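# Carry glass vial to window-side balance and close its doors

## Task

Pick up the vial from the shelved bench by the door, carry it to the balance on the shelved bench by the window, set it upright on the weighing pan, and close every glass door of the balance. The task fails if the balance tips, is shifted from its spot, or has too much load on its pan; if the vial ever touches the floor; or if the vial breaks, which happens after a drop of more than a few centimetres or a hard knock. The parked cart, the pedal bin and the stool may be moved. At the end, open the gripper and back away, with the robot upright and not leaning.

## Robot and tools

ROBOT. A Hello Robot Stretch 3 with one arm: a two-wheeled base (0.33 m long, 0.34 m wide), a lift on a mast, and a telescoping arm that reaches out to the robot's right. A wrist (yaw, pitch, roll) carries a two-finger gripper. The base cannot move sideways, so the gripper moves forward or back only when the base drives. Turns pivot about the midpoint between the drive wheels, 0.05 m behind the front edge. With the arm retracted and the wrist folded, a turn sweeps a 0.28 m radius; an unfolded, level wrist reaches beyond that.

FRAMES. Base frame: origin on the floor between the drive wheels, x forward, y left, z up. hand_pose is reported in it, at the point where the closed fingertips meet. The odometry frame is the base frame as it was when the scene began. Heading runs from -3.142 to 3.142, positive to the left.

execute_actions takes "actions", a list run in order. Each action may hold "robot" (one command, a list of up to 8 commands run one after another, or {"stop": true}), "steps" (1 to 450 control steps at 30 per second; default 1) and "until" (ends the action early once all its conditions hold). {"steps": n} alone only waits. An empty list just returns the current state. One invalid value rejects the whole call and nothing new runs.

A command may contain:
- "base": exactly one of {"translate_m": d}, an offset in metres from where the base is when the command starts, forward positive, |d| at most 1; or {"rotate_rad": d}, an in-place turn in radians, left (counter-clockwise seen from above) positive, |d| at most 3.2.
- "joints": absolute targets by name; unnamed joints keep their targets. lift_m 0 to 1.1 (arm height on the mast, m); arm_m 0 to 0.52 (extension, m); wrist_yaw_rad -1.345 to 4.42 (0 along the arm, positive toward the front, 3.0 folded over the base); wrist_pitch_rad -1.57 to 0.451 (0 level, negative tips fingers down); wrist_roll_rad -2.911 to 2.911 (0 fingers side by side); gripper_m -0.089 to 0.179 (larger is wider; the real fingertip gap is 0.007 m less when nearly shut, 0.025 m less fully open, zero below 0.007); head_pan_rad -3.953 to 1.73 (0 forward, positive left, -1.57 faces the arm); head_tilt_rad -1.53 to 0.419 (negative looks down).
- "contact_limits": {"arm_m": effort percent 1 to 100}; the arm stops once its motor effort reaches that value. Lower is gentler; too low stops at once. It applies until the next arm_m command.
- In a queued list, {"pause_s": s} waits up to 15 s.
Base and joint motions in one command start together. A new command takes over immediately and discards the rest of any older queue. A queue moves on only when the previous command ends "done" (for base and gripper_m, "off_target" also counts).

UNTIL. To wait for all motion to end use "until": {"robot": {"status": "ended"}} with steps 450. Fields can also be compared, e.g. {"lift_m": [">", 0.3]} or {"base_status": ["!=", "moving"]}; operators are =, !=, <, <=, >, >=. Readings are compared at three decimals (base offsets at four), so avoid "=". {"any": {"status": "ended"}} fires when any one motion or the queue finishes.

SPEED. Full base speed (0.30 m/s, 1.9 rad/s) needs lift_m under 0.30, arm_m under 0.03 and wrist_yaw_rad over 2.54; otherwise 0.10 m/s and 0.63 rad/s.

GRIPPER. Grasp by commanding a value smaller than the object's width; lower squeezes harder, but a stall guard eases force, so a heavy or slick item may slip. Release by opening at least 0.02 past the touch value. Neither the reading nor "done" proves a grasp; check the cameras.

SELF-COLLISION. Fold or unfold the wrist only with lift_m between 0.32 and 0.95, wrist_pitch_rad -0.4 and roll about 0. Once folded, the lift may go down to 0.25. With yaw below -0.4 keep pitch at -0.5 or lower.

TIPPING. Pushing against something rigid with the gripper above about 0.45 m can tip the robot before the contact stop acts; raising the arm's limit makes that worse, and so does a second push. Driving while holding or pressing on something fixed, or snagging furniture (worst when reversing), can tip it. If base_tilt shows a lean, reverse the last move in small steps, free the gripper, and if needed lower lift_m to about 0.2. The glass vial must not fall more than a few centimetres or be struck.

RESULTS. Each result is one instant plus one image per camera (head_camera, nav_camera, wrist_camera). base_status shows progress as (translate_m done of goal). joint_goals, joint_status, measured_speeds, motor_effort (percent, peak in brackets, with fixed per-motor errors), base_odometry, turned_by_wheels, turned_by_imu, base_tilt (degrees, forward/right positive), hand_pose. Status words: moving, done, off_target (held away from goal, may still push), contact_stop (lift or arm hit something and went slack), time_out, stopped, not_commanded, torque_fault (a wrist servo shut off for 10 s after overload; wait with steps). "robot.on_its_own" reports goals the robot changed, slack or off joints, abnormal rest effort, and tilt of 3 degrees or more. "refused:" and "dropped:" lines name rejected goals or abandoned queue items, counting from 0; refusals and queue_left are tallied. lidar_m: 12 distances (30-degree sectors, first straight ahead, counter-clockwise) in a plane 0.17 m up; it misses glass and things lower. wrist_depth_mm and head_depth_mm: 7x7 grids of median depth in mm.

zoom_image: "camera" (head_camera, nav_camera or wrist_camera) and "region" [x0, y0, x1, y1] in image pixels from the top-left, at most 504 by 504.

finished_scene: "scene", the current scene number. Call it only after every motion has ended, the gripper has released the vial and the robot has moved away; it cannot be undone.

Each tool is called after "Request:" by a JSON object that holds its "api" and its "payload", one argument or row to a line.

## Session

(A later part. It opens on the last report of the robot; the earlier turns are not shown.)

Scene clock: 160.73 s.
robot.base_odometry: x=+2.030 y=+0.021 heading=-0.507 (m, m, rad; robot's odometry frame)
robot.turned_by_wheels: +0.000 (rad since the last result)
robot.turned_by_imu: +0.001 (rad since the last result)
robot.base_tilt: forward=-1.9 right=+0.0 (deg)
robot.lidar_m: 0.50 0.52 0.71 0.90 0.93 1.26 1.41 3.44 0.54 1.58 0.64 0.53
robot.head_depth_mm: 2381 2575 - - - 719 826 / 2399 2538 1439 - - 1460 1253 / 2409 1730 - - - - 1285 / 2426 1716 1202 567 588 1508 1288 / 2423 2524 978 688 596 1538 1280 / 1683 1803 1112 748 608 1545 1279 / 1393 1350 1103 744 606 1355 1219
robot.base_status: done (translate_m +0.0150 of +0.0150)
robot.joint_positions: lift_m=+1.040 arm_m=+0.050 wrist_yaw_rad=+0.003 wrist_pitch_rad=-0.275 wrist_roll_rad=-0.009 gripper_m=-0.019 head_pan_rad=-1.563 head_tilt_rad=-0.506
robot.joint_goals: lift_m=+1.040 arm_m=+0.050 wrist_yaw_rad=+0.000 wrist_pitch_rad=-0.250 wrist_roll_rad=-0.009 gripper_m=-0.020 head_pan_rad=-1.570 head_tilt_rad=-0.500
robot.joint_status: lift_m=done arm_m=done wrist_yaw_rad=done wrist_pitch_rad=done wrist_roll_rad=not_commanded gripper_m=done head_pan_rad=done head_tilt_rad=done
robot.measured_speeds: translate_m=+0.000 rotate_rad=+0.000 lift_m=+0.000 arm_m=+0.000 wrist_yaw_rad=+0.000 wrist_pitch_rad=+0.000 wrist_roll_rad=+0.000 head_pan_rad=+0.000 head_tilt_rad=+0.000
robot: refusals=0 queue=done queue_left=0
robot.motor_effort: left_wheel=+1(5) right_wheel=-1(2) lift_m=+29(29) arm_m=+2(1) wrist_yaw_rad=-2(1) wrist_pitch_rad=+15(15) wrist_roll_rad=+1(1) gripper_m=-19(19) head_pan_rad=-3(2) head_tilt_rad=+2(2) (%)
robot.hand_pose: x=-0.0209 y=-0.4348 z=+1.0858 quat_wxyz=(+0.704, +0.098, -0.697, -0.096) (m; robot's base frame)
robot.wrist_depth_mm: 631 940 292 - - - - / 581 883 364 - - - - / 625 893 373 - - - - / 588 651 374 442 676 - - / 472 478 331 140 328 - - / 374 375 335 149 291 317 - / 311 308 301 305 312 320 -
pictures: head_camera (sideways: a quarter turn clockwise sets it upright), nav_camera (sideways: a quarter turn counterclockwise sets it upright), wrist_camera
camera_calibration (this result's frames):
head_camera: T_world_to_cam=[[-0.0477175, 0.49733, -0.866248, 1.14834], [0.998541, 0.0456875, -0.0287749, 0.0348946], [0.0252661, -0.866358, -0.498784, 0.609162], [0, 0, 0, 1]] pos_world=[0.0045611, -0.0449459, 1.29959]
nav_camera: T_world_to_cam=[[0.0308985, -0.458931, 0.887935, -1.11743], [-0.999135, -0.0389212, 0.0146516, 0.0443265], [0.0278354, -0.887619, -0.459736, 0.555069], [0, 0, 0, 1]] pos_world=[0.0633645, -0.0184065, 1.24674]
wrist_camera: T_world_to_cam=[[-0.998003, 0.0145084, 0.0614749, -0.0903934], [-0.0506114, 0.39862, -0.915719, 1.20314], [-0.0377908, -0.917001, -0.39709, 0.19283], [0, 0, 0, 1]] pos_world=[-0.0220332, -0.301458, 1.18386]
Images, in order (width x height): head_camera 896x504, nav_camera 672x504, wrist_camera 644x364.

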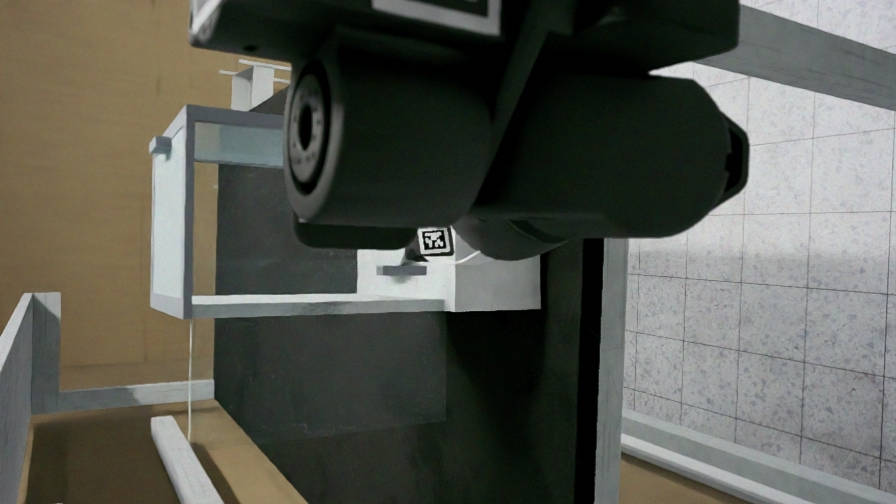

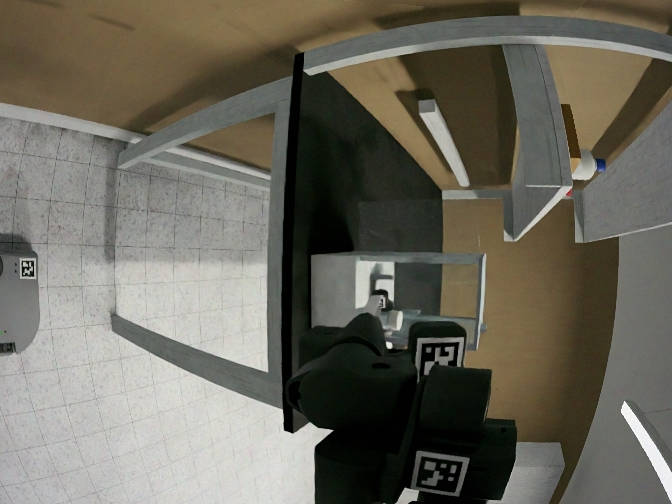

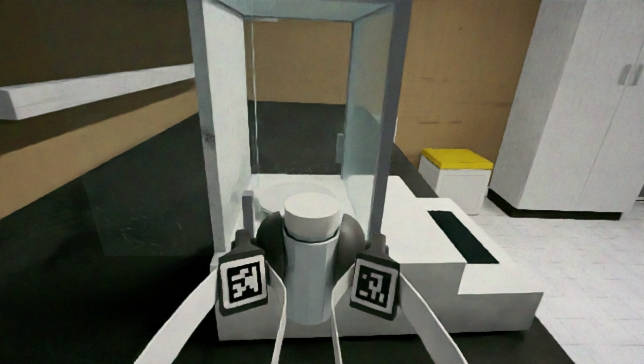

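Request:
{"api": "execute_actions", "payload": {
  "actions": [
    {"robot":[{"joints":{"arm_m":0.13,"lift_m":1.055},"base":{"translate_m":-0.005}}],"steps":450,"until":{"robot":{"status":"ended"}}}
  ]
}}

Scene clock: 167.37 s.
robot.base_odometry: x=+2.026 y=+0.023 heading=-0.507 (m, m, rad; robot's odometry frame)
robot.turned_by_wheels: +0.000 (rad since the last result)
robot.turned_by_imu: +0.001 (rad since the last result)
robot.base_tilt: forward=-1.9 right=-0.1 (deg)
robot.lidar_m: 0.51 0.53 0.71 0.90 0.93 1.27 1.40 3.43 0.54 1.61 0.64 0.53
robot.head_depth_mm: 2363 - - - 595 685 1204 / 2413 2558 - - 595 1538 1223 / 2383 2541 - - 592 1540 1284 / 2394 1721 1124 567 589 1541 1279 / 2424 1717 1042 686 595 1534 1278 / 1690 1785 1113 749 607 1525 1277 / 1402 1368 1104 747 607 1395 1226
robot.base_status: done (translate_m -0.0050 of -0.0050)
robot.joint_positions: lift_m=+1.055 arm_m=+0.130 wrist_yaw_rad=+0.002 wrist_pitch_rad=-0.275 wrist_roll_rad=-0.009 gripper_m=-0.019 head_pan_rad=-1.563 head_tilt_rad=-0.506
robot.joint_goals: lift_m=+1.055 arm_m=+0.130 wrist_yaw_rad=+0.000 wrist_pitch_rad=-0.250 wrist_roll_rad=-0.009 gripper_m=-0.020 head_pan_rad=-1.570 head_tilt_rad=-0.500
robot.joint_status: lift_m=done arm_m=done wrist_yaw_rad=done wrist_pitch_rad=done wrist_roll_rad=not_commanded gripper_m=done head_pan_rad=done head_tilt_rad=done
robot.measured_speeds: translate_m=+0.000 rotate_rad=+0.000 lift_m=+0.000 arm_m=+0.000 wrist_yaw_rad=+0.000 wrist_pitch_rad=+0.000 wrist_roll_rad=+0.000 head_pan_rad=+0.000 head_tilt_rad=+0.000
robot: refusals=0 queue=done queue_left=0
robot.motor_effort: left_wheel=+2(2) right_wheel=-1(3) lift_m=+29(31) arm_m=+2(1) wrist_yaw_rad=-1(1) wrist_pitch_rad=+14(15) wrist_roll_rad=+1(1) gripper_m=-19(20) head_pan_rad=-3(2) head_tilt_rad=+2(2) (%)
robot.hand_pose: x=-0.0209 y=-0.5148 z=+1.1009 quat_wxyz=(+0.704, +0.098, -0.697, -0.096) (m; robot's base frame)
robot.wrist_depth_mm: 648 156 291 - 149 - - / 612 172 - - - - - / 624 192 938 - - - - / 638 597 349 674 817 - - / 494 472 292 140 379 - - / 389 380 232 150 284 354 - / 323 326 214 215 217 264 -
pictures: head_camera (sideways: a quarter turn clockwise sets it upright), nav_camera (sideways: a quarter turn counterclockwise sets it upright), wrist_camera
camera_calibration (this result's frames):
head_camera: T_world_to_cam=[[-0.0477149, 0.49733, -0.866248, 1.14834], [0.998542, 0.0456821, -0.0287749, 0.0348946], [0.0252614, -0.866358, -0.498784, 0.609162], [0, 0, 0, 1]] pos_world=[0.00456086, -0.0449459, 1.29959]
nav_camera: T_world_to_cam=[[0.0308961, -0.458931, 0.887935, -1.11743], [-0.999135, -0.0389158, 0.0146516, 0.0443265], [0.0278306, -0.887619, -0.459736, 0.555069], [0, 0, 0, 1]] pos_world=[0.0633644, -0.0184069, 1.24674]
wrist_camera: T_world_to_cam=[[-0.997999, 0.0147929, 0.0614725, -0.0900738], [-0.0505009, 0.398508, -0.915773, 1.2488], [-0.0380443, -0.917045, -0.396964, 0.125262], [0, 0, 0, 1]] pos_world=[-0.0220627, -0.381453, 1.19888]
Images, in order (width x height): head_camera 896x504, nav_camera 672x504, wrist_camera 644x364.

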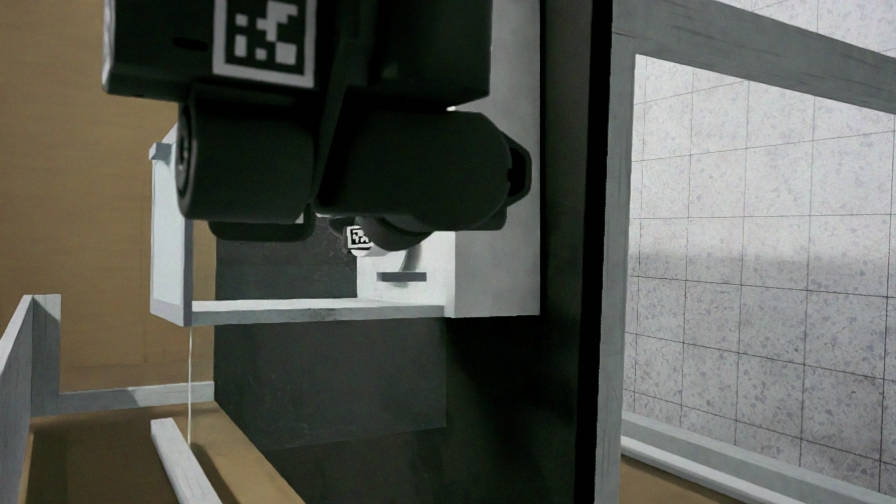

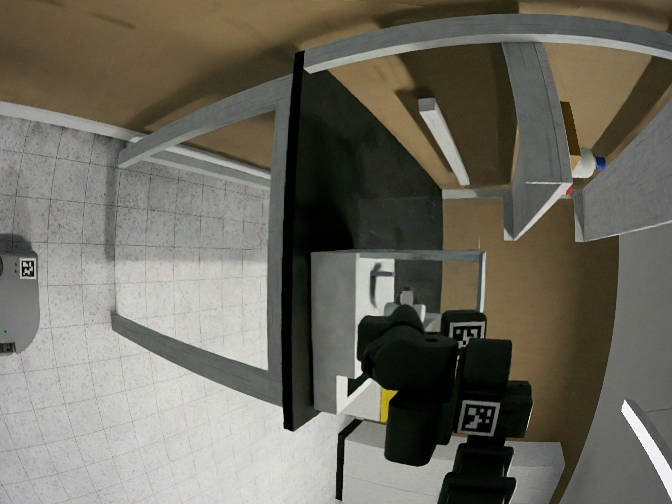

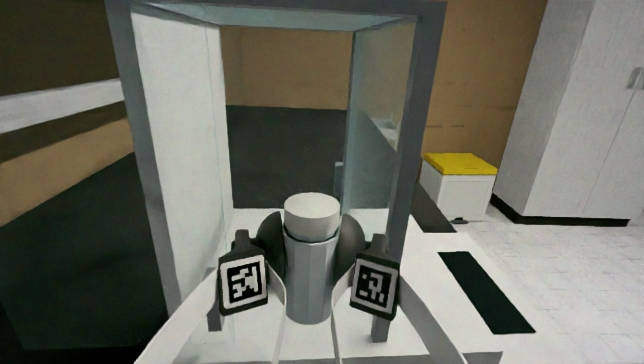

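Request:
{"api": "execute_actions", "payload": {
  "actions": [
    {"robot":[{"joints":{"arm_m":0.18},"contact_limits":{"arm_m":10}}],"steps":450,"until":{"robot":{"status":"ended"}}}
  ]
}}

Scene clock: 171.37 s.
robot.base_odometry: x=+2.026 y=+0.023 heading=-0.507 (m, m, rad; robot's odometry frame)
robot.turned_by_wheels: +0.000 (rad since the last result)
robot.turned_by_imu: +0.001 (rad since the last result)
robot.base_tilt: forward=-1.9 right=+0.0 (deg)
robot.lidar_m: 0.51 0.53 0.71 0.90 0.93 1.26 1.41 3.45 0.54 1.61 0.64 0.53
robot.head_depth_mm: 2374 - - 587 595 684 1202 / 2387 - - 569 592 1546 1225 / 2411 1567 - 570 590 1538 1293 / 2400 1721 1200 569 589 1537 1284 / 2411 1712 1044 688 595 1537 1275 / 1695 1799 1108 749 609 1522 1284 / 1409 1361 1109 744 605 1403 1220
robot.base_status: done (translate_m -0.0050 of -0.0050)
robot.joint_positions: lift_m=+1.055 arm_m=+0.180 wrist_yaw_rad=+0.002 wrist_pitch_rad=-0.275 wrist_roll_rad=-0.009 gripper_m=-0.019 head_pan_rad=-1.563 head_tilt_rad=-0.506
robot.joint_goals: lift_m=+1.055 arm_m=+0.180 wrist_yaw_rad=+0.000 wrist_pitch_rad=-0.250 wrist_roll_rad=-0.009 gripper_m=-0.020 head_pan_rad=-1.570 head_tilt_rad=-0.500
robot.joint_status: lift_m=done arm_m=done wrist_yaw_rad=done wrist_pitch_rad=done wrist_roll_rad=not_commanded gripper_m=done head_pan_rad=done head_tilt_rad=done
robot.measured_speeds: translate_m=+0.000 rotate_rad=+0.000 lift_m=+0.000 arm_m=+0.000 wrist_yaw_rad=+0.000 wrist_pitch_rad=+0.000 wrist_roll_rad=+0.000 head_pan_rad=+0.000 head_tilt_rad=+0.000
robot: refusals=0 queue=done queue_left=0
robot.motor_effort: left_wheel=+2(2) right_wheel=-1(1) lift_m=+29(29) arm_m=+2(1) wrist_yaw_rad=-1(1) wrist_pitch_rad=+15(15) wrist_roll_rad=+1(1) gripper_m=-19(20) head_pan_rad=-2(2) head_tilt_rad=+2(4) (%)
robot.contact_limits: arm_m 10 (drawing in: default 17, maximum 28; extending or still: default 24, maximum 39)
robot.hand_pose: x=-0.0209 y=-0.5649 z=+1.1009 quat_wxyz=(+0.704, +0.098, -0.697, -0.096) (m; robot's base frame)
robot.wrist_depth_mm: 109 150 - - - - - / 113 151 - - - - - / 113 150 - - - - - / 579 151 659 723 697 - - / 466 152 306 140 334 - - / 390 153 240 149 256 368 - / 322 153 213 215 214 264 -
pictures: head_camera (sideways: a quarter turn clockwise sets it upright), nav_camera (sideways: a quarter turn counterclockwise sets it upright), wrist_camera
camera_calibration (this result's frames):
head_camera: T_world_to_cam=[[-0.0477148, 0.49733, -0.866248, 1.14834], [0.998542, 0.045682, -0.0287749, 0.0348946], [0.0252613, -0.866358, -0.498784, 0.609162], [0, 0, 0, 1]] pos_world=[0.00456085, -0.0449459, 1.29959]
nav_camera: T_world_to_cam=[[0.030896, -0.458931, 0.887935, -1.11743], [-0.999135, -0.0389157, 0.0146516, 0.0443265], [0.0278305, -0.887619, -0.459736, 0.555069], [0, 0, 0, 1]] pos_world=[0.0633644, -0.0184069, 1.24674]
wrist_camera: T_world_to_cam=[[-0.997999, 0.0148198, 0.0614726, -0.0893254], [-0.0504902, 0.39851, -0.915773, 1.26873], [-0.038069, -0.917044, -0.396964, 0.0794063], [0, 0, 0, 1]] pos_world=[-0.0220656, -0.431457, 1.19888]
Images, in order (width x height): head_camera 896x504, nav_camera 672x504, wrist_camera 644x364.

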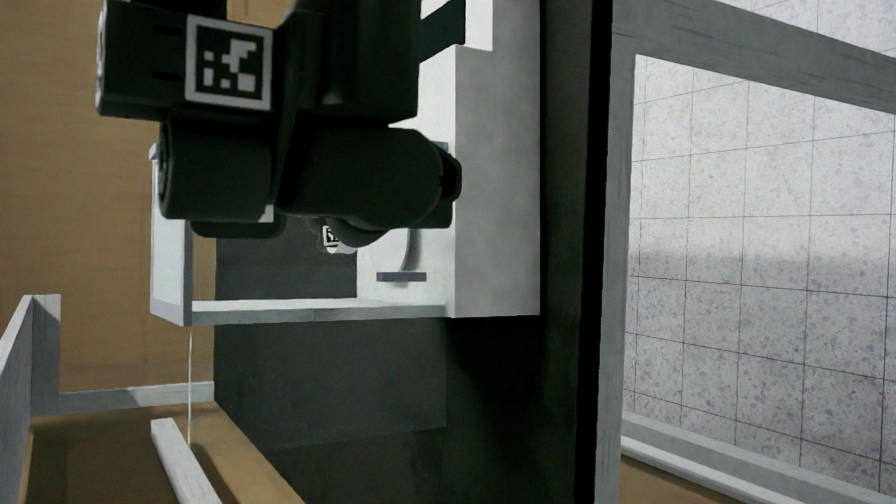

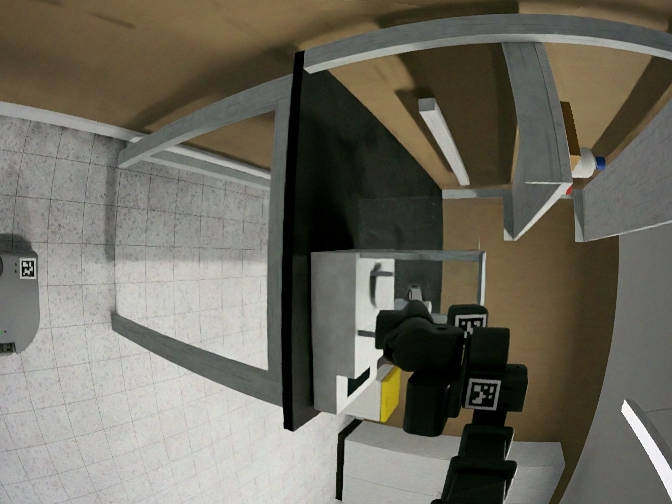

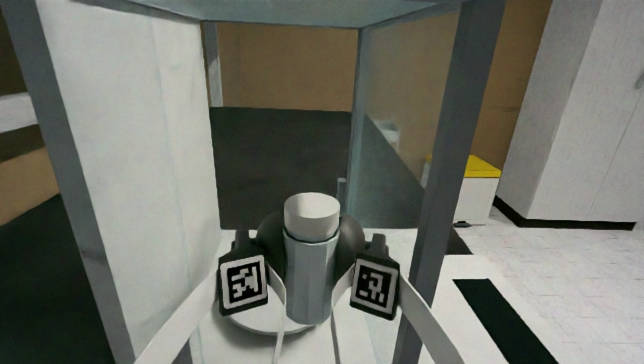

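Now nudging forward so the finger's outer side tests whether the door slides further open.

Request:
{"api": "execute_actions", "payload": {
  "actions": [
    {"robot":{"base":{"translate_m":0.018}},"steps":450,"until":{"robot":{"status":"ended"}}}
  ]
}}

Scene clock: 173.67 s.
robot.base_odometry: x=+2.042 y=+0.015 heading=-0.507 (m, m, rad; robot's odometry frame)
robot.turned_by_wheels: +0.000 (rad since the last result)
robot.turned_by_imu: +0.000 (rad since the last result)
robot.base_tilt: forward=-2.0 right=+0.0 (deg)
robot.lidar_m: 0.49 0.51 0.69 0.90 0.93 1.26 1.42 3.44 0.55 1.53 0.63 0.51
robot.head_depth_mm: 2348 - - 581 594 699 804 / 2373 - - 570 591 1546 1287 / 2395 1560 - 568 591 1539 1282 / 2419 1717 1201 576 590 1542 1282 / 2423 2541 1048 719 609 1539 1278 / 1677 1774 1110 750 607 1497 1278 / 1361 1315 1109 748 607 1361 1184
robot.base_status: done (translate_m +0.0180 of +0.0180)
robot.joint_positions: lift_m=+1.055 arm_m=+0.180 wrist_yaw_rad=-0.001 wrist_pitch_rad=-0.275 wrist_roll_rad=-0.009 gripper_m=-0.019 head_pan_rad=-1.563 head_tilt_rad=-0.506
robot.joint_goals: lift_m=+1.055 arm_m=+0.180 wrist_yaw_rad=+0.000 wrist_pitch_rad=-0.250 wrist_roll_rad=-0.009 gripper_m=-0.020 head_pan_rad=-1.570 head_tilt_rad=-0.500
robot.joint_status: lift_m=done arm_m=done wrist_yaw_rad=done wrist_pitch_rad=done wrist_roll_rad=not_commanded gripper_m=done head_pan_rad=done head_tilt_rad=done
robot.measured_speeds: translate_m=+0.000 rotate_rad=+0.000 lift_m=+0.000 arm_m=+0.000 wrist_yaw_rad=+0.000 wrist_pitch_rad=+0.000 wrist_roll_rad=+0.000 head_pan_rad=+0.000 head_tilt_rad=+0.000
robot: refusals=0 queue=done queue_left=0
robot.motor_effort: left_wheel=+1(5) right_wheel=+0(3) lift_m=+29(29) arm_m=+2(2) wrist_yaw_rad=+0(1) wrist_pitch_rad=+15(15) wrist_roll_rad=+1(1) gripper_m=-20(21) head_pan_rad=-4(3) head_tilt_rad=+2(2) (%)
robot.contact_limits: arm_m 10 (drawing in: default 17, maximum 28; extending or still: default 24, maximum 39)
robot.hand_pose: x=-0.0217 y=-0.5649 z=+1.1009 quat_wxyz=(+0.704, +0.097, -0.697, -0.097) (m; robot's base frame)
robot.wrist_depth_mm: 561 116 244 - - 104 - / 580 117 - - - 110 - / 593 117 940 - - - - / 609 128 286 740 815 - - / 491 142 240 140 544 - - / 390 159 217 150 276 332 - / 321 317 213 213 216 246 -
pictures: head_camera (sideways: a quarter turn clockwise sets it upright), nav_camera (sideways: a quarter turn counterclockwise sets it upright), wrist_camera
camera_calibration (this result's frames):
head_camera: T_world_to_cam=[[-0.0477147, 0.49733, -0.866248, 1.14834], [0.998542, 0.0456819, -0.0287749, 0.0348946], [0.0252612, -0.866358, -0.498784, 0.609162], [0, 0, 0, 1]] pos_world=[0.00456085, -0.0449459, 1.29959]
nav_camera: T_world_to_cam=[[0.030896, -0.458931, 0.887935, -1.11743], [-0.999135, -0.0389156, 0.0146516, 0.0443265], [0.0278304, -0.887619, -0.459736, 0.555069], [0, 0, 0, 1]] pos_world=[0.0633644, -0.0184069, 1.24674]
wrist_camera: T_world_to_cam=[[-0.997948, 0.0179064, 0.0614726, -0.0883221], [-0.0492574, 0.398664, -0.915773, 1.2688], [-0.0409051, -0.916922, -0.396964, 0.0793853], [0, 0, 0, 1]] pos_world=[-0.0223957, -0.431454, 1.19888]
Images, in order (width x height): head_camera 896x504, nav_camera 672x504, wrist_camera 644x364.

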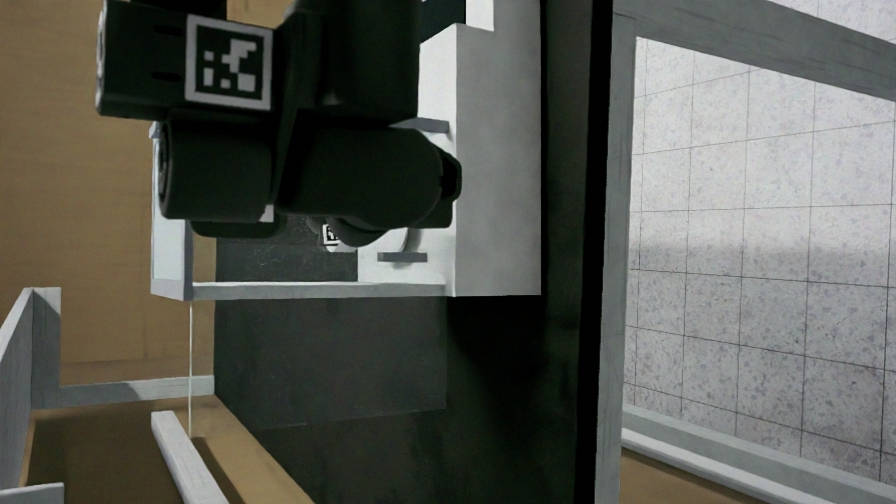

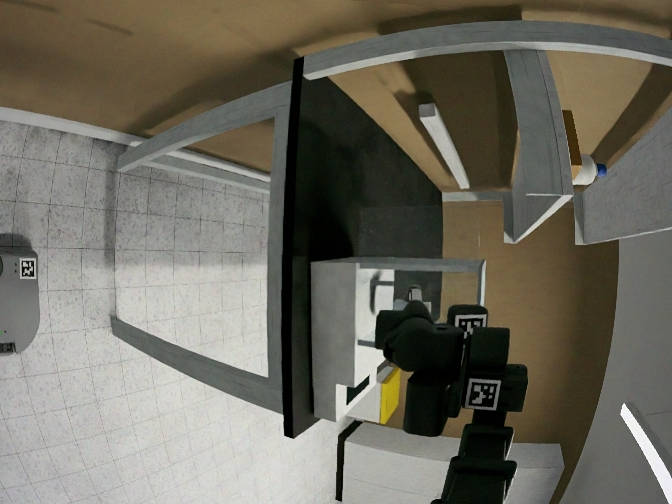

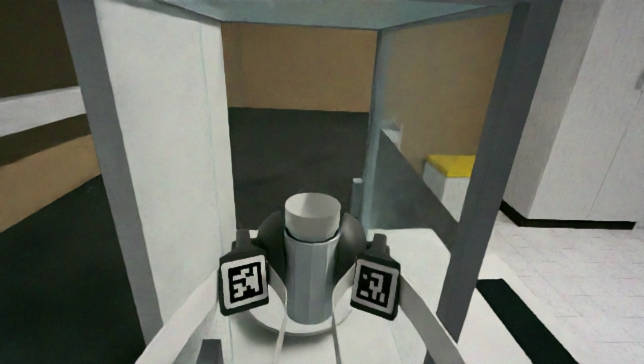

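Request:
{"api": "execute_actions", "payload": {
  "actions": [
    {"robot":{"base":{"translate_m":0.012}},"steps":450,"until":{"robot":{"status":"ended"}}}
  ]
}}

Scene clock: 176.30 s.
robot.base_odometry: x=+2.052 y=+0.009 heading=-0.507 (m, m, rad; robot's odometry frame)
robot.turned_by_wheels: +0.000 (rad since the last result)
robot.turned_by_imu: +0.000 (rad since the last result)
robot.base_tilt: forward=-1.9 right=+0.0 (deg)
robot.lidar_m: 0.48 0.50 0.67 0.90 0.93 1.26 1.43 3.44 0.55 1.49 0.62 0.50
robot.head_depth_mm: 2355 - - 579 595 714 803 / 2373 - - 570 594 1533 1288 / 2414 1564 - 567 592 1530 1288 / 2402 1085 1050 566 589 1529 1273 / 2408 2530 1114 752 610 1528 1278 / 1648 1747 1110 750 608 1493 1280 / 1253 1286 1107 747 606 1355 1195
robot.base_status: done (translate_m +0.0120 of +0.0120)
robot.joint_positions: lift_m=+1.055 arm_m=+0.180 wrist_yaw_rad=-0.001 wrist_pitch_rad=-0.275 wrist_roll_rad=-0.009 gripper_m=-0.019 head_pan_rad=-1.563 head_tilt_rad=-0.506
robot.joint_goals: lift_m=+1.055 arm_m=+0.180 wrist_yaw_rad=+0.000 wrist_pitch_rad=-0.250 wrist_roll_rad=-0.009 gripper_m=-0.020 head_pan_rad=-1.570 head_tilt_rad=-0.500
robot.joint_status: lift_m=done arm_m=done wrist_yaw_rad=done wrist_pitch_rad=done wrist_roll_rad=not_commanded gripper_m=done head_pan_rad=done head_tilt_rad=done
robot.measured_speeds: translate_m=+0.000 rotate_rad=+0.000 lift_m=+0.000 arm_m=+0.000 wrist_yaw_rad=+0.000 wrist_pitch_rad=+0.000 wrist_roll_rad=+0.000 head_pan_rad=+0.000 head_tilt_rad=+0.000
robot: refusals=0 queue=done queue_left=0
robot.motor_effort: left_wheel=+1(4) right_wheel=-1(5) lift_m=+29(30) arm_m=+2(2) wrist_yaw_rad=+1(1) wrist_pitch_rad=+14(15) wrist_roll_rad=+1(1) gripper_m=-21(20) head_pan_rad=-3(3) head_tilt_rad=+2(3) (%)
robot.contact_limits: arm_m 10 (drawing in: default 17, maximum 28; extending or still: default 24, maximum 39)
robot.hand_pose: x=-0.0218 y=-0.5649 z=+1.1009 quat_wxyz=(+0.704, +0.097, -0.697, -0.097) (m; robot's base frame)
robot.wrist_depth_mm: 610 102 225 - - - - / 602 112 226 - - - - / 587 125 227 - - - - / 603 126 230 745 824 - - / 489 452 191 140 355 546 - / 391 375 178 149 282 306 - / 325 323 208 211 224 222 -
pictures: head_camera (sideways: a quarter turn clockwise sets it upright), nav_camera (sideways: a quarter turn counterclockwise sets it upright), wrist_camera
camera_calibration (this result's frames):
head_camera: T_world_to_cam=[[-0.0477148, 0.49733, -0.866248, 1.14834], [0.998542, 0.045682, -0.0287749, 0.0348946], [0.0252613, -0.866358, -0.498784, 0.609162], [0, 0, 0, 1]] pos_world=[0.00456085, -0.0449459, 1.29959]
nav_camera: T_world_to_cam=[[0.030896, -0.458931, 0.887935, -1.11743], [-0.999135, -0.0389157, 0.0146516, 0.0443265], [0.0278305, -0.887619, -0.459736, 0.555069], [0, 0, 0, 1]] pos_world=[0.0633644, -0.0184069, 1.24674]
wrist_camera: T_world_to_cam=[[-0.997937, 0.0185183, 0.0614722, -0.0881226], [-0.0490126, 0.398694, -0.915773, 1.26882], [-0.0414672, -0.916897, -0.396964, 0.0793815], [0, 0, 0, 1]] pos_world=[-0.0224611, -0.431453, 1.19888]
Images, in order (width x height): head_camera 896x504, nav_camera 672x504, wrist_camera 644x364.

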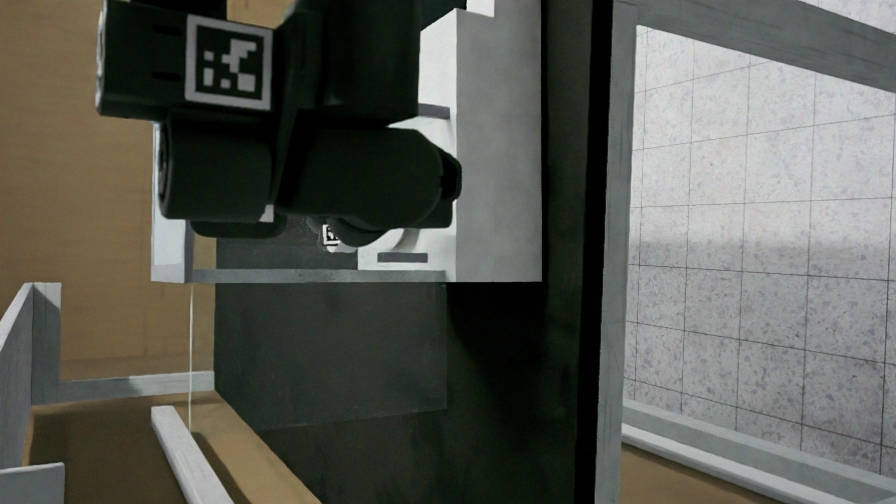

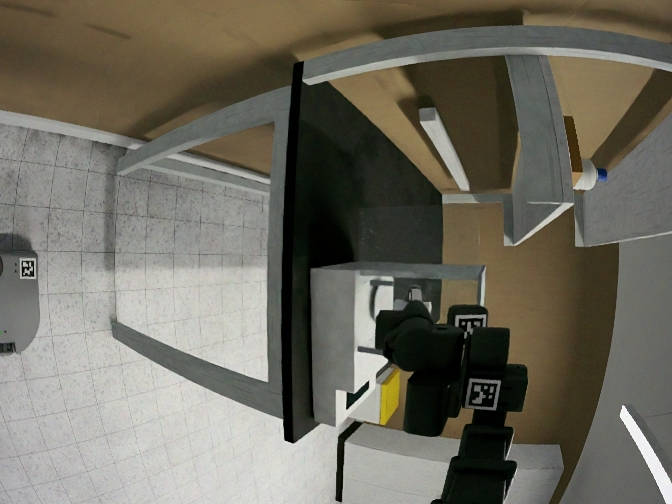

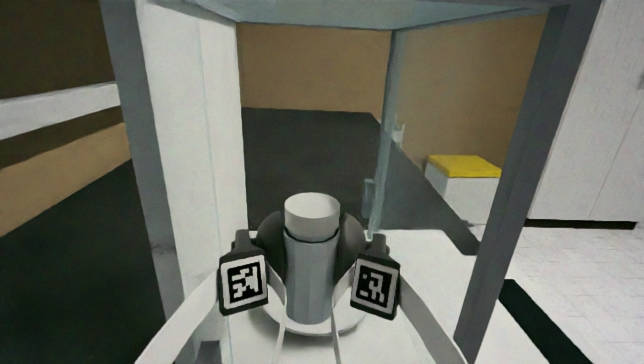

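Request:
{"api": "execute_actions", "payload": {
  "actions": [
    {"robot":[{"base":{"translate_m":0.010}},{"base":{"translate_m":-0.021}},{"joints":{"arm_m":0.237,"lift_m":1.04},"contact_limits":{"arm_m":10}}],"steps":450,"until":{"robot":{"status":"ended"}}}
  ]
}}

Scene clock: 184.23 s.
robot.base_odometry: x=+2.043 y=+0.014 heading=-0.507 (m, m, rad; robot's odometry frame)
robot.turned_by_wheels: +0.000 (rad since the last result)
robot.turned_by_imu: +0.001 (rad since the last result)
robot.base_tilt: forward=-1.9 right=+0.1 (deg)
robot.lidar_m: 0.49 0.51 0.69 0.90 0.93 1.26 1.42 3.45 0.55 1.53 0.63 0.51
robot.head_depth_mm: 2386 - 2718 597 594 701 803 / 2384 - - 571 592 1553 1280 / 2395 2543 - 570 591 1539 1287 / 2421 1721 1202 575 588 1534 1286 / 2400 2527 1049 754 608 1536 1276 / 1676 1779 1120 749 607 1481 1274 / 1361 1317 1104 746 606 1367 1192
robot.base_status: done (translate_m -0.0210 of -0.0210)
robot.joint_positions: lift_m=+1.040 arm_m=+0.237 wrist_yaw_rad=-0.003 wrist_pitch_rad=-0.275 wrist_roll_rad=-0.009 gripper_m=-0.019 head_pan_rad=-1.563 head_tilt_rad=-0.506
robot.joint_goals: lift_m=+1.040 arm_m=+0.237 wrist_yaw_rad=+0.000 wrist_pitch_rad=-0.250 wrist_roll_rad=-0.009 gripper_m=-0.020 head_pan_rad=-1.570 head_tilt_rad=-0.500
robot.joint_status: lift_m=done arm_m=done wrist_yaw_rad=done wrist_pitch_rad=done wrist_roll_rad=not_commanded gripper_m=done head_pan_rad=done head_tilt_rad=done
robot.measured_speeds: translate_m=+0.000 rotate_rad=+0.000 lift_m=+0.000 arm_m=+0.000 wrist_yaw_rad=+0.000 wrist_pitch_rad=+0.000 wrist_roll_rad=+0.000 head_pan_rad=+0.000 head_tilt_rad=+0.000
robot: refusals=0 queue=done queue_left=0
robot.motor_effort: left_wheel=+1(6) right_wheel=-1(10) lift_m=+22(29) arm_m=+2(2) wrist_yaw_rad=+2(13) wrist_pitch_rad=+15(14) wrist_roll_rad=+1(1) gripper_m=-20(22) head_pan_rad=-3(2) head_tilt_rad=+2(4) (%)
robot.contact_limits: arm_m 10 (drawing in: default 17, maximum 28; extending or still: default 24, maximum 39)
robot.hand_pose: x=-0.0221 y=-0.6219 z=+1.0862 quat_wxyz=(+0.704, +0.097, -0.697, -0.098) (m; robot's base frame)
robot.wrist_depth_mm: 89 123 - - - - - / 90 123 - - - - - / 90 124 967 - - - - / 90 125 635 701 727 - - / 90 124 255 140 518 - - / 90 125 217 149 262 301 68 / 90 115 190 182 206 212 71
pictures: head_camera (sideways: a quarter turn clockwise sets it upright), nav_camera (sideways: a quarter turn counterclockwise sets it upright), wrist_camera
camera_calibration (this result's frames):
head_camera: T_world_to_cam=[[-0.0477143, 0.49733, -0.866248, 1.14834], [0.998542, 0.045681, -0.0287749, 0.0348946], [0.0252605, -0.866358, -0.498784, 0.609162], [0, 0, 0, 1]] pos_world=[0.00456081, -0.0449459, 1.29959]
nav_camera: T_world_to_cam=[[0.0308956, -0.458931, 0.887935, -1.11743], [-0.999135, -0.0389148, 0.0146516, 0.0443265], [0.0278297, -0.887619, -0.459736, 0.555069], [0, 0, 0, 1]] pos_world=[0.0633644, -0.0184069, 1.24674]
wrist_camera: T_world_to_cam=[[-0.997915, 0.0196479, 0.0614715, -0.085732], [-0.0485631, 0.398696, -0.915797, 1.27813], [-0.0425019, -0.916873, -0.39691, 0.0212168], [0, 0, 0, 1]] pos_world=[-0.0225815, -0.488448, 1.1842]
Images, in order (width x height): head_camera 896x504, nav_camera 672x504, wrist_camera 644x364.

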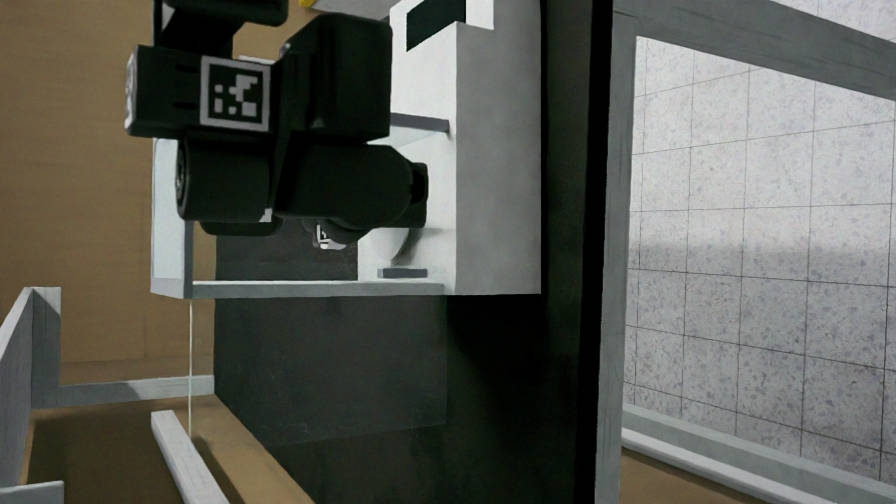

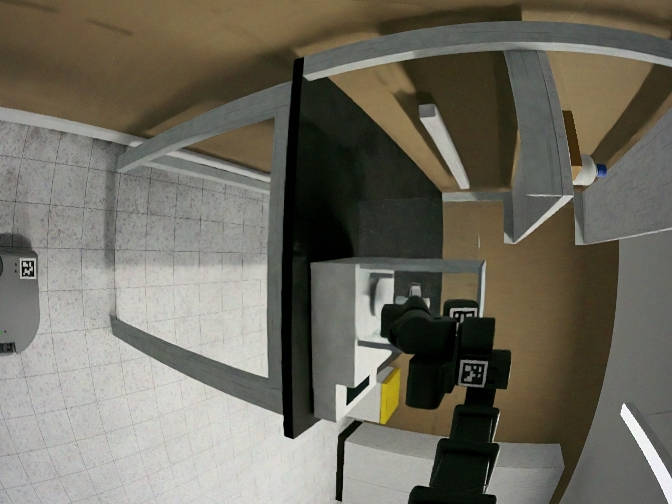

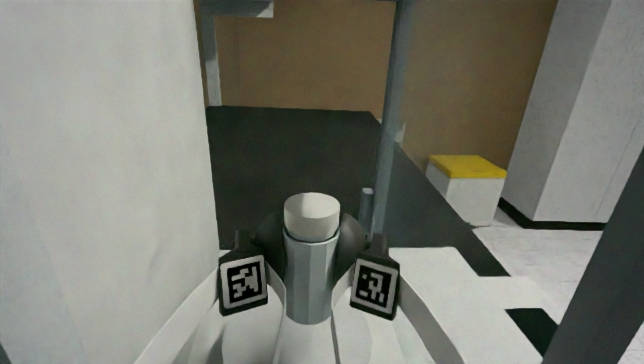

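Request:
{"api": "execute_actions", "payload": {
  "actions": [
    {"robot":{"joints":{"lift_m":1.02}},"steps":450,"until":{"robot":{"status":"ended"}}}
  ]
}}

Request:
{"api": "zoom_image", "payload": {
  "camera": "wrist_camera",
  "region": [170, 164, 450, 364]
}}

Scene clock: 187.10 s.
robot.base_odometry: x=+2.043 y=+0.014 heading=-0.507 (m, m, rad; robot's odometry frame)
robot.turned_by_wheels: +0.000 (rad since the last result)
robot.turned_by_imu: +0.001 (rad since the last result)
robot.base_tilt: forward=-1.8 right=+0.0 (deg)
robot.lidar_m: 0.49 0.51 0.68 0.90 0.93 1.27 1.42 3.44 0.55 1.53 0.63 0.51
robot.head_depth_mm: 2382 2554 2820 581 593 700 802 / 2411 2532 - 570 592 1542 1292 / 2412 2513 - 567 591 1537 1282 / 2403 1728 1129 575 589 1528 1277 / 2423 2532 1043 749 609 1525 1277 / 1659 1774 1107 747 609 1495 1275 / 1354 1318 1107 745 605 1353 1192
robot.base_status: done (translate_m -0.0210 of -0.0210)
robot.joint_positions: lift_m=+1.020 arm_m=+0.237 wrist_yaw_rad=-0.003 wrist_pitch_rad=-0.274 wrist_roll_rad=-0.009 gripper_m=-0.019 head_pan_rad=-1.563 head_tilt_rad=-0.506
robot.joint_goals: lift_m=+1.020 arm_m=+0.237 wrist_yaw_rad=+0.000 wrist_pitch_rad=-0.250 wrist_roll_rad=-0.009 gripper_m=-0.020 head_pan_rad=-1.570 head_tilt_rad=-0.500
robot.joint_status: lift_m=done arm_m=done wrist_yaw_rad=done wrist_pitch_rad=done wrist_roll_rad=not_commanded gripper_m=done head_pan_rad=done head_tilt_rad=done
robot.measured_speeds: translate_m=+0.000 rotate_rad=+0.000 lift_m=+0.000 arm_m=+0.000 wrist_yaw_rad=+0.000 wrist_pitch_rad=+0.000 wrist_roll_rad=+0.000 head_pan_rad=+0.000 head_tilt_rad=+0.000
robot: refusals=0 queue=done queue_left=0
robot.motor_effort: left_wheel=+1(1) right_wheel=-1(1) lift_m=+22(23) arm_m=+2(2) wrist_yaw_rad=+2(2) wrist_pitch_rad=+15(14) wrist_roll_rad=+1(1) gripper_m=-20(20) head_pan_rad=-2(2) head_tilt_rad=+3(3) (%)
robot.contact_limits: arm_m 10 (drawing in: default 17, maximum 28; extending or still: default 24, maximum 39)
robot.hand_pose: x=-0.0221 y=-0.6219 z=+1.0662 quat_wxyz=(+0.704, +0.097, -0.697, -0.098) (m; robot's base frame)
robot.wrist_depth_mm: 89 124 - - - - - / 90 123 - - - - - / 90 124 885 - - - - / 90 124 571 646 613 - - / 90 125 255 140 288 - - / 90 125 194 149 231 248 68 / 90 115 169 160 180 187 72
pictures: head_camera (sideways: a quarter turn clockwise sets it upright), nav_camera (sideways: a quarter turn counterclockwise sets it upright), wrist_camera
camera_calibration (this result's frames):
head_camera: T_world_to_cam=[[-0.0477144, 0.49733, -0.866248, 1.14834], [0.998542, 0.0456812, -0.0287749, 0.0348946], [0.0252606, -0.866358, -0.498785, 0.609162], [0, 0, 0, 1]] pos_world=[0.00456081, -0.0449459, 1.29959]
nav_camera: T_world_to_cam=[[0.0308956, -0.458931, 0.887935, -1.11743], [-0.999135, -0.0389149, 0.0146516, 0.0443265], [0.0278298, -0.887619, -0.459736, 0.55507], [0, 0, 0, 1]] pos_world=[0.0633644, -0.0184069, 1.24674]
wrist_camera: T_world_to_cam=[[-0.997915, 0.0196488, 0.0614712, -0.0845013], [-0.0485631, 0.398683, -0.915802, 1.25981], [-0.0425019, -0.916878, -0.396897, 0.013255], [0, 0, 0, 1]] pos_world=[-0.0225815, -0.48845, 1.16419]
Images, in order (width x height): head_camera 896x504, nav_camera 672x504, wrist_camera 644x364.

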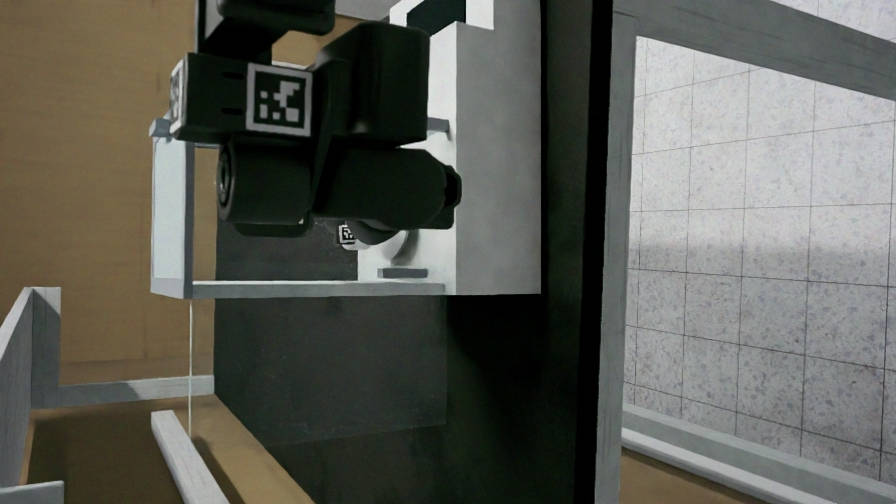

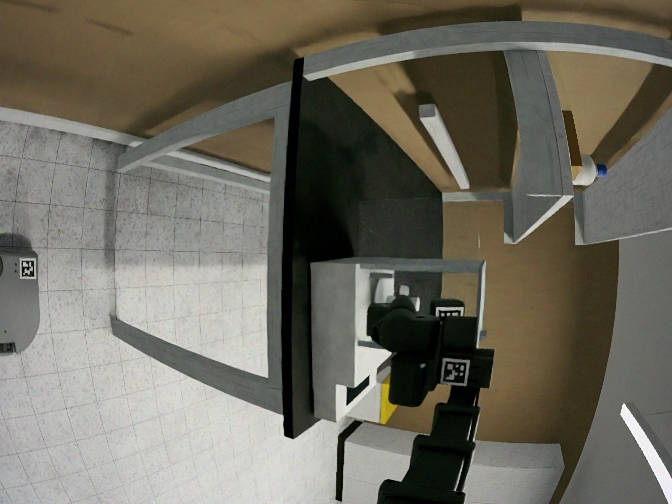

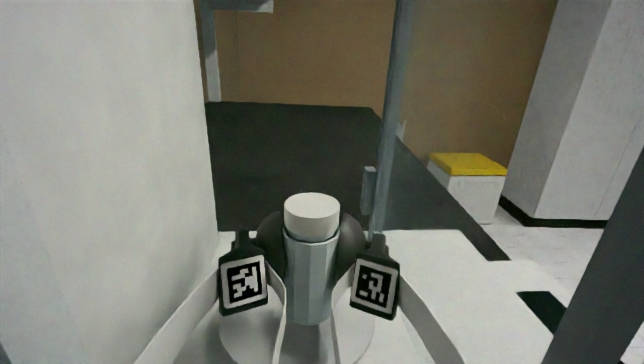

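Region (170, 164, 450, 364) of wrist_camera's 644x364 image, scaled by 1.800; it fills the top 360 rows of this view, and the rest is white.

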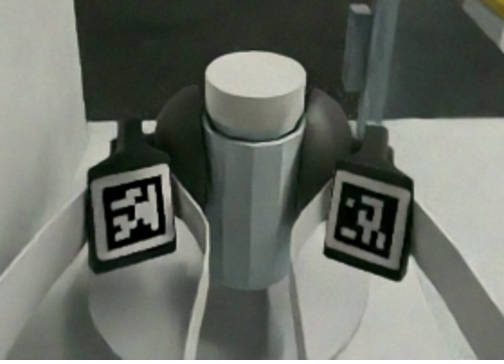

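Request:
{"api": "execute_actions", "payload": {
  "actions": [
    {"robot":[{"joints":{"lift_m":1.015}},{"joints":{"gripper_m":0.055}},{"pause_s":0.3}],"steps":450,"until":{"robot":{"status":"ended"}}}
  ]
}}

Scene clock: 190.53 s.
robot.base_odometry: x=+2.043 y=+0.014 heading=-0.507 (m, m, rad; robot's odometry frame)
robot.turned_by_wheels: +0.000 (rad since the last result)
robot.turned_by_imu: +0.001 (rad since the last result)
robot.base_tilt: forward=-1.9 right=-0.1 (deg)
robot.lidar_m: 0.49 0.51 0.69 0.90 0.93 1.26 1.43 3.44 0.55 1.53 0.62 0.51
robot.head_depth_mm: 2409 2556 2849 583 594 700 803 / 2403 2517 - 569 592 1546 1283 / 2425 2534 - 566 591 1538 1289 / 2416 1723 1115 576 590 1537 1287 / 2422 2532 1046 754 609 1532 1276 / 1672 1781 1110 749 609 1487 1275 / 1357 1311 1101 748 606 1353 1191
robot.base_status: done (translate_m -0.0210 of -0.0210)
robot.joint_positions: lift_m=+1.015 arm_m=+0.237 wrist_yaw_rad=-0.003 wrist_pitch_rad=-0.274 wrist_roll_rad=-0.009 gripper_m=+0.055 head_pan_rad=-1.563 head_tilt_rad=-0.506
robot.joint_goals: lift_m=+1.015 arm_m=+0.237 wrist_yaw_rad=+0.000 wrist_pitch_rad=-0.250 wrist_roll_rad=-0.009 gripper_m=+0.055 head_pan_rad=-1.570 head_tilt_rad=-0.500
robot.joint_status: lift_m=done arm_m=done wrist_yaw_rad=done wrist_pitch_rad=done wrist_roll_rad=not_commanded gripper_m=done head_pan_rad=done head_tilt_rad=done
robot.measured_speeds: translate_m=+0.000 rotate_rad=+0.000 lift_m=+0.000 arm_m=+0.000 wrist_yaw_rad=+0.000 wrist_pitch_rad=+0.000 wrist_roll_rad=+0.000 head_pan_rad=+0.000 head_tilt_rad=+0.000
robot: refusals=0 queue=done queue_left=0
robot.motor_effort: left_wheel=+1(1) right_wheel=-1(1) lift_m=+22(23) arm_m=+2(2) wrist_yaw_rad=+2(2) wrist_pitch_rad=+15(15) wrist_roll_rad=+1(1) gripper_m=+0(79) head_pan_rad=-3(3) head_tilt_rad=+3(3) (%)
robot.contact_limits: arm_m 10 (drawing in: default 17, maximum 28; extending or still: default 24, maximum 39)
robot.hand_pose: x=-0.0221 y=-0.6219 z=+1.0612 quat_wxyz=(+0.704, +0.097, -0.697, -0.097) (m; robot's base frame)
robot.wrist_depth_mm: 89 123 - - - - - / 89 124 - - - - - / 90 124 899 - - - - / 90 124 562 643 610 - - / 90 125 248 150 281 - - / 90 120 188 155 229 232 68 / 90 115 164 158 172 182 71
pictures: head_camera (sideways: a quarter turn clockwise sets it upright), nav_camera (sideways: a quarter turn counterclockwise sets it upright), wrist_camera
camera_calibration (this result's frames):
head_camera: T_world_to_cam=[[-0.0477145, 0.49733, -0.866248, 1.14834], [0.998542, 0.0456813, -0.0287749, 0.0348946], [0.0252607, -0.866358, -0.498785, 0.609162], [0, 0, 0, 1]] pos_world=[0.00456082, -0.0449459, 1.29959]
nav_camera: T_world_to_cam=[[0.0308957, -0.458931, 0.887935, -1.11743], [-0.999135, -0.038915, 0.0146516, 0.0443265], [0.0278299, -0.887619, -0.459736, 0.55507], [0, 0, 0, 1]] pos_world=[0.0633644, -0.0184069, 1.24674]
wrist_camera: T_world_to_cam=[[-0.997915, 0.0196527, 0.0614705, -0.0841921], [-0.0485629, 0.398639, -0.915821, 1.25524], [-0.0425029, -0.916897, -0.396854, 0.0112157], [0, 0, 0, 1]] pos_world=[-0.0225816, -0.488451, 1.1592]
Images, in order (width x height): head_camera 896x504, nav_camera 672x504, wrist_camera 644x364.

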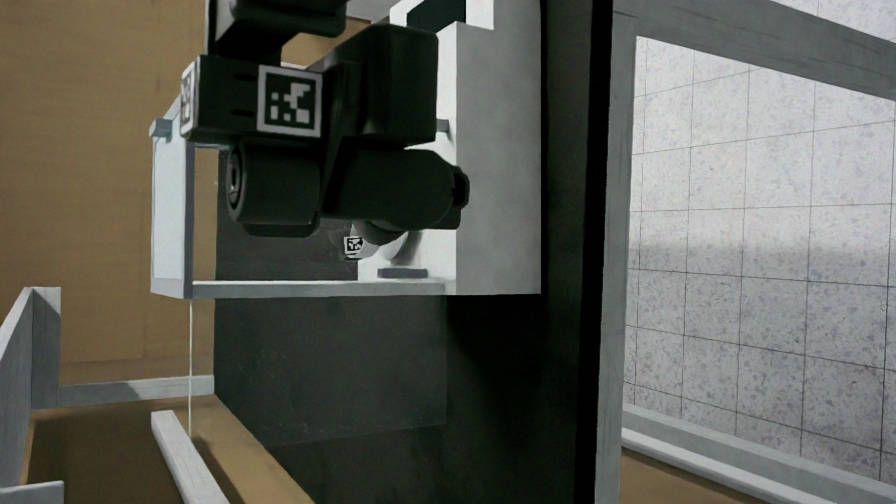

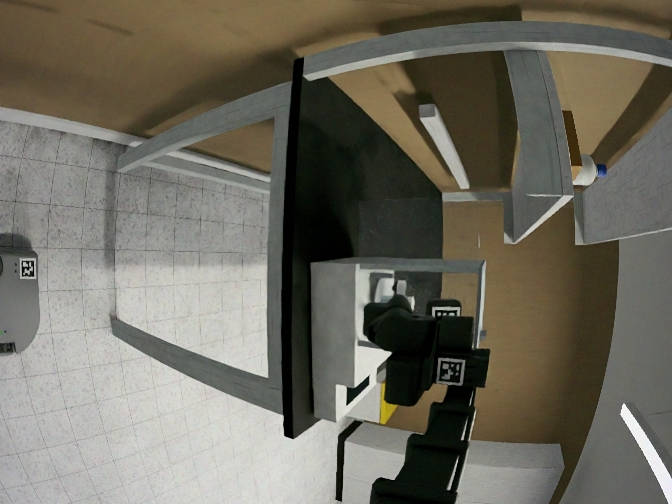

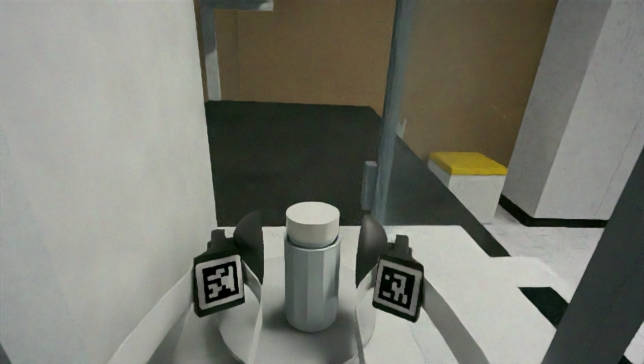

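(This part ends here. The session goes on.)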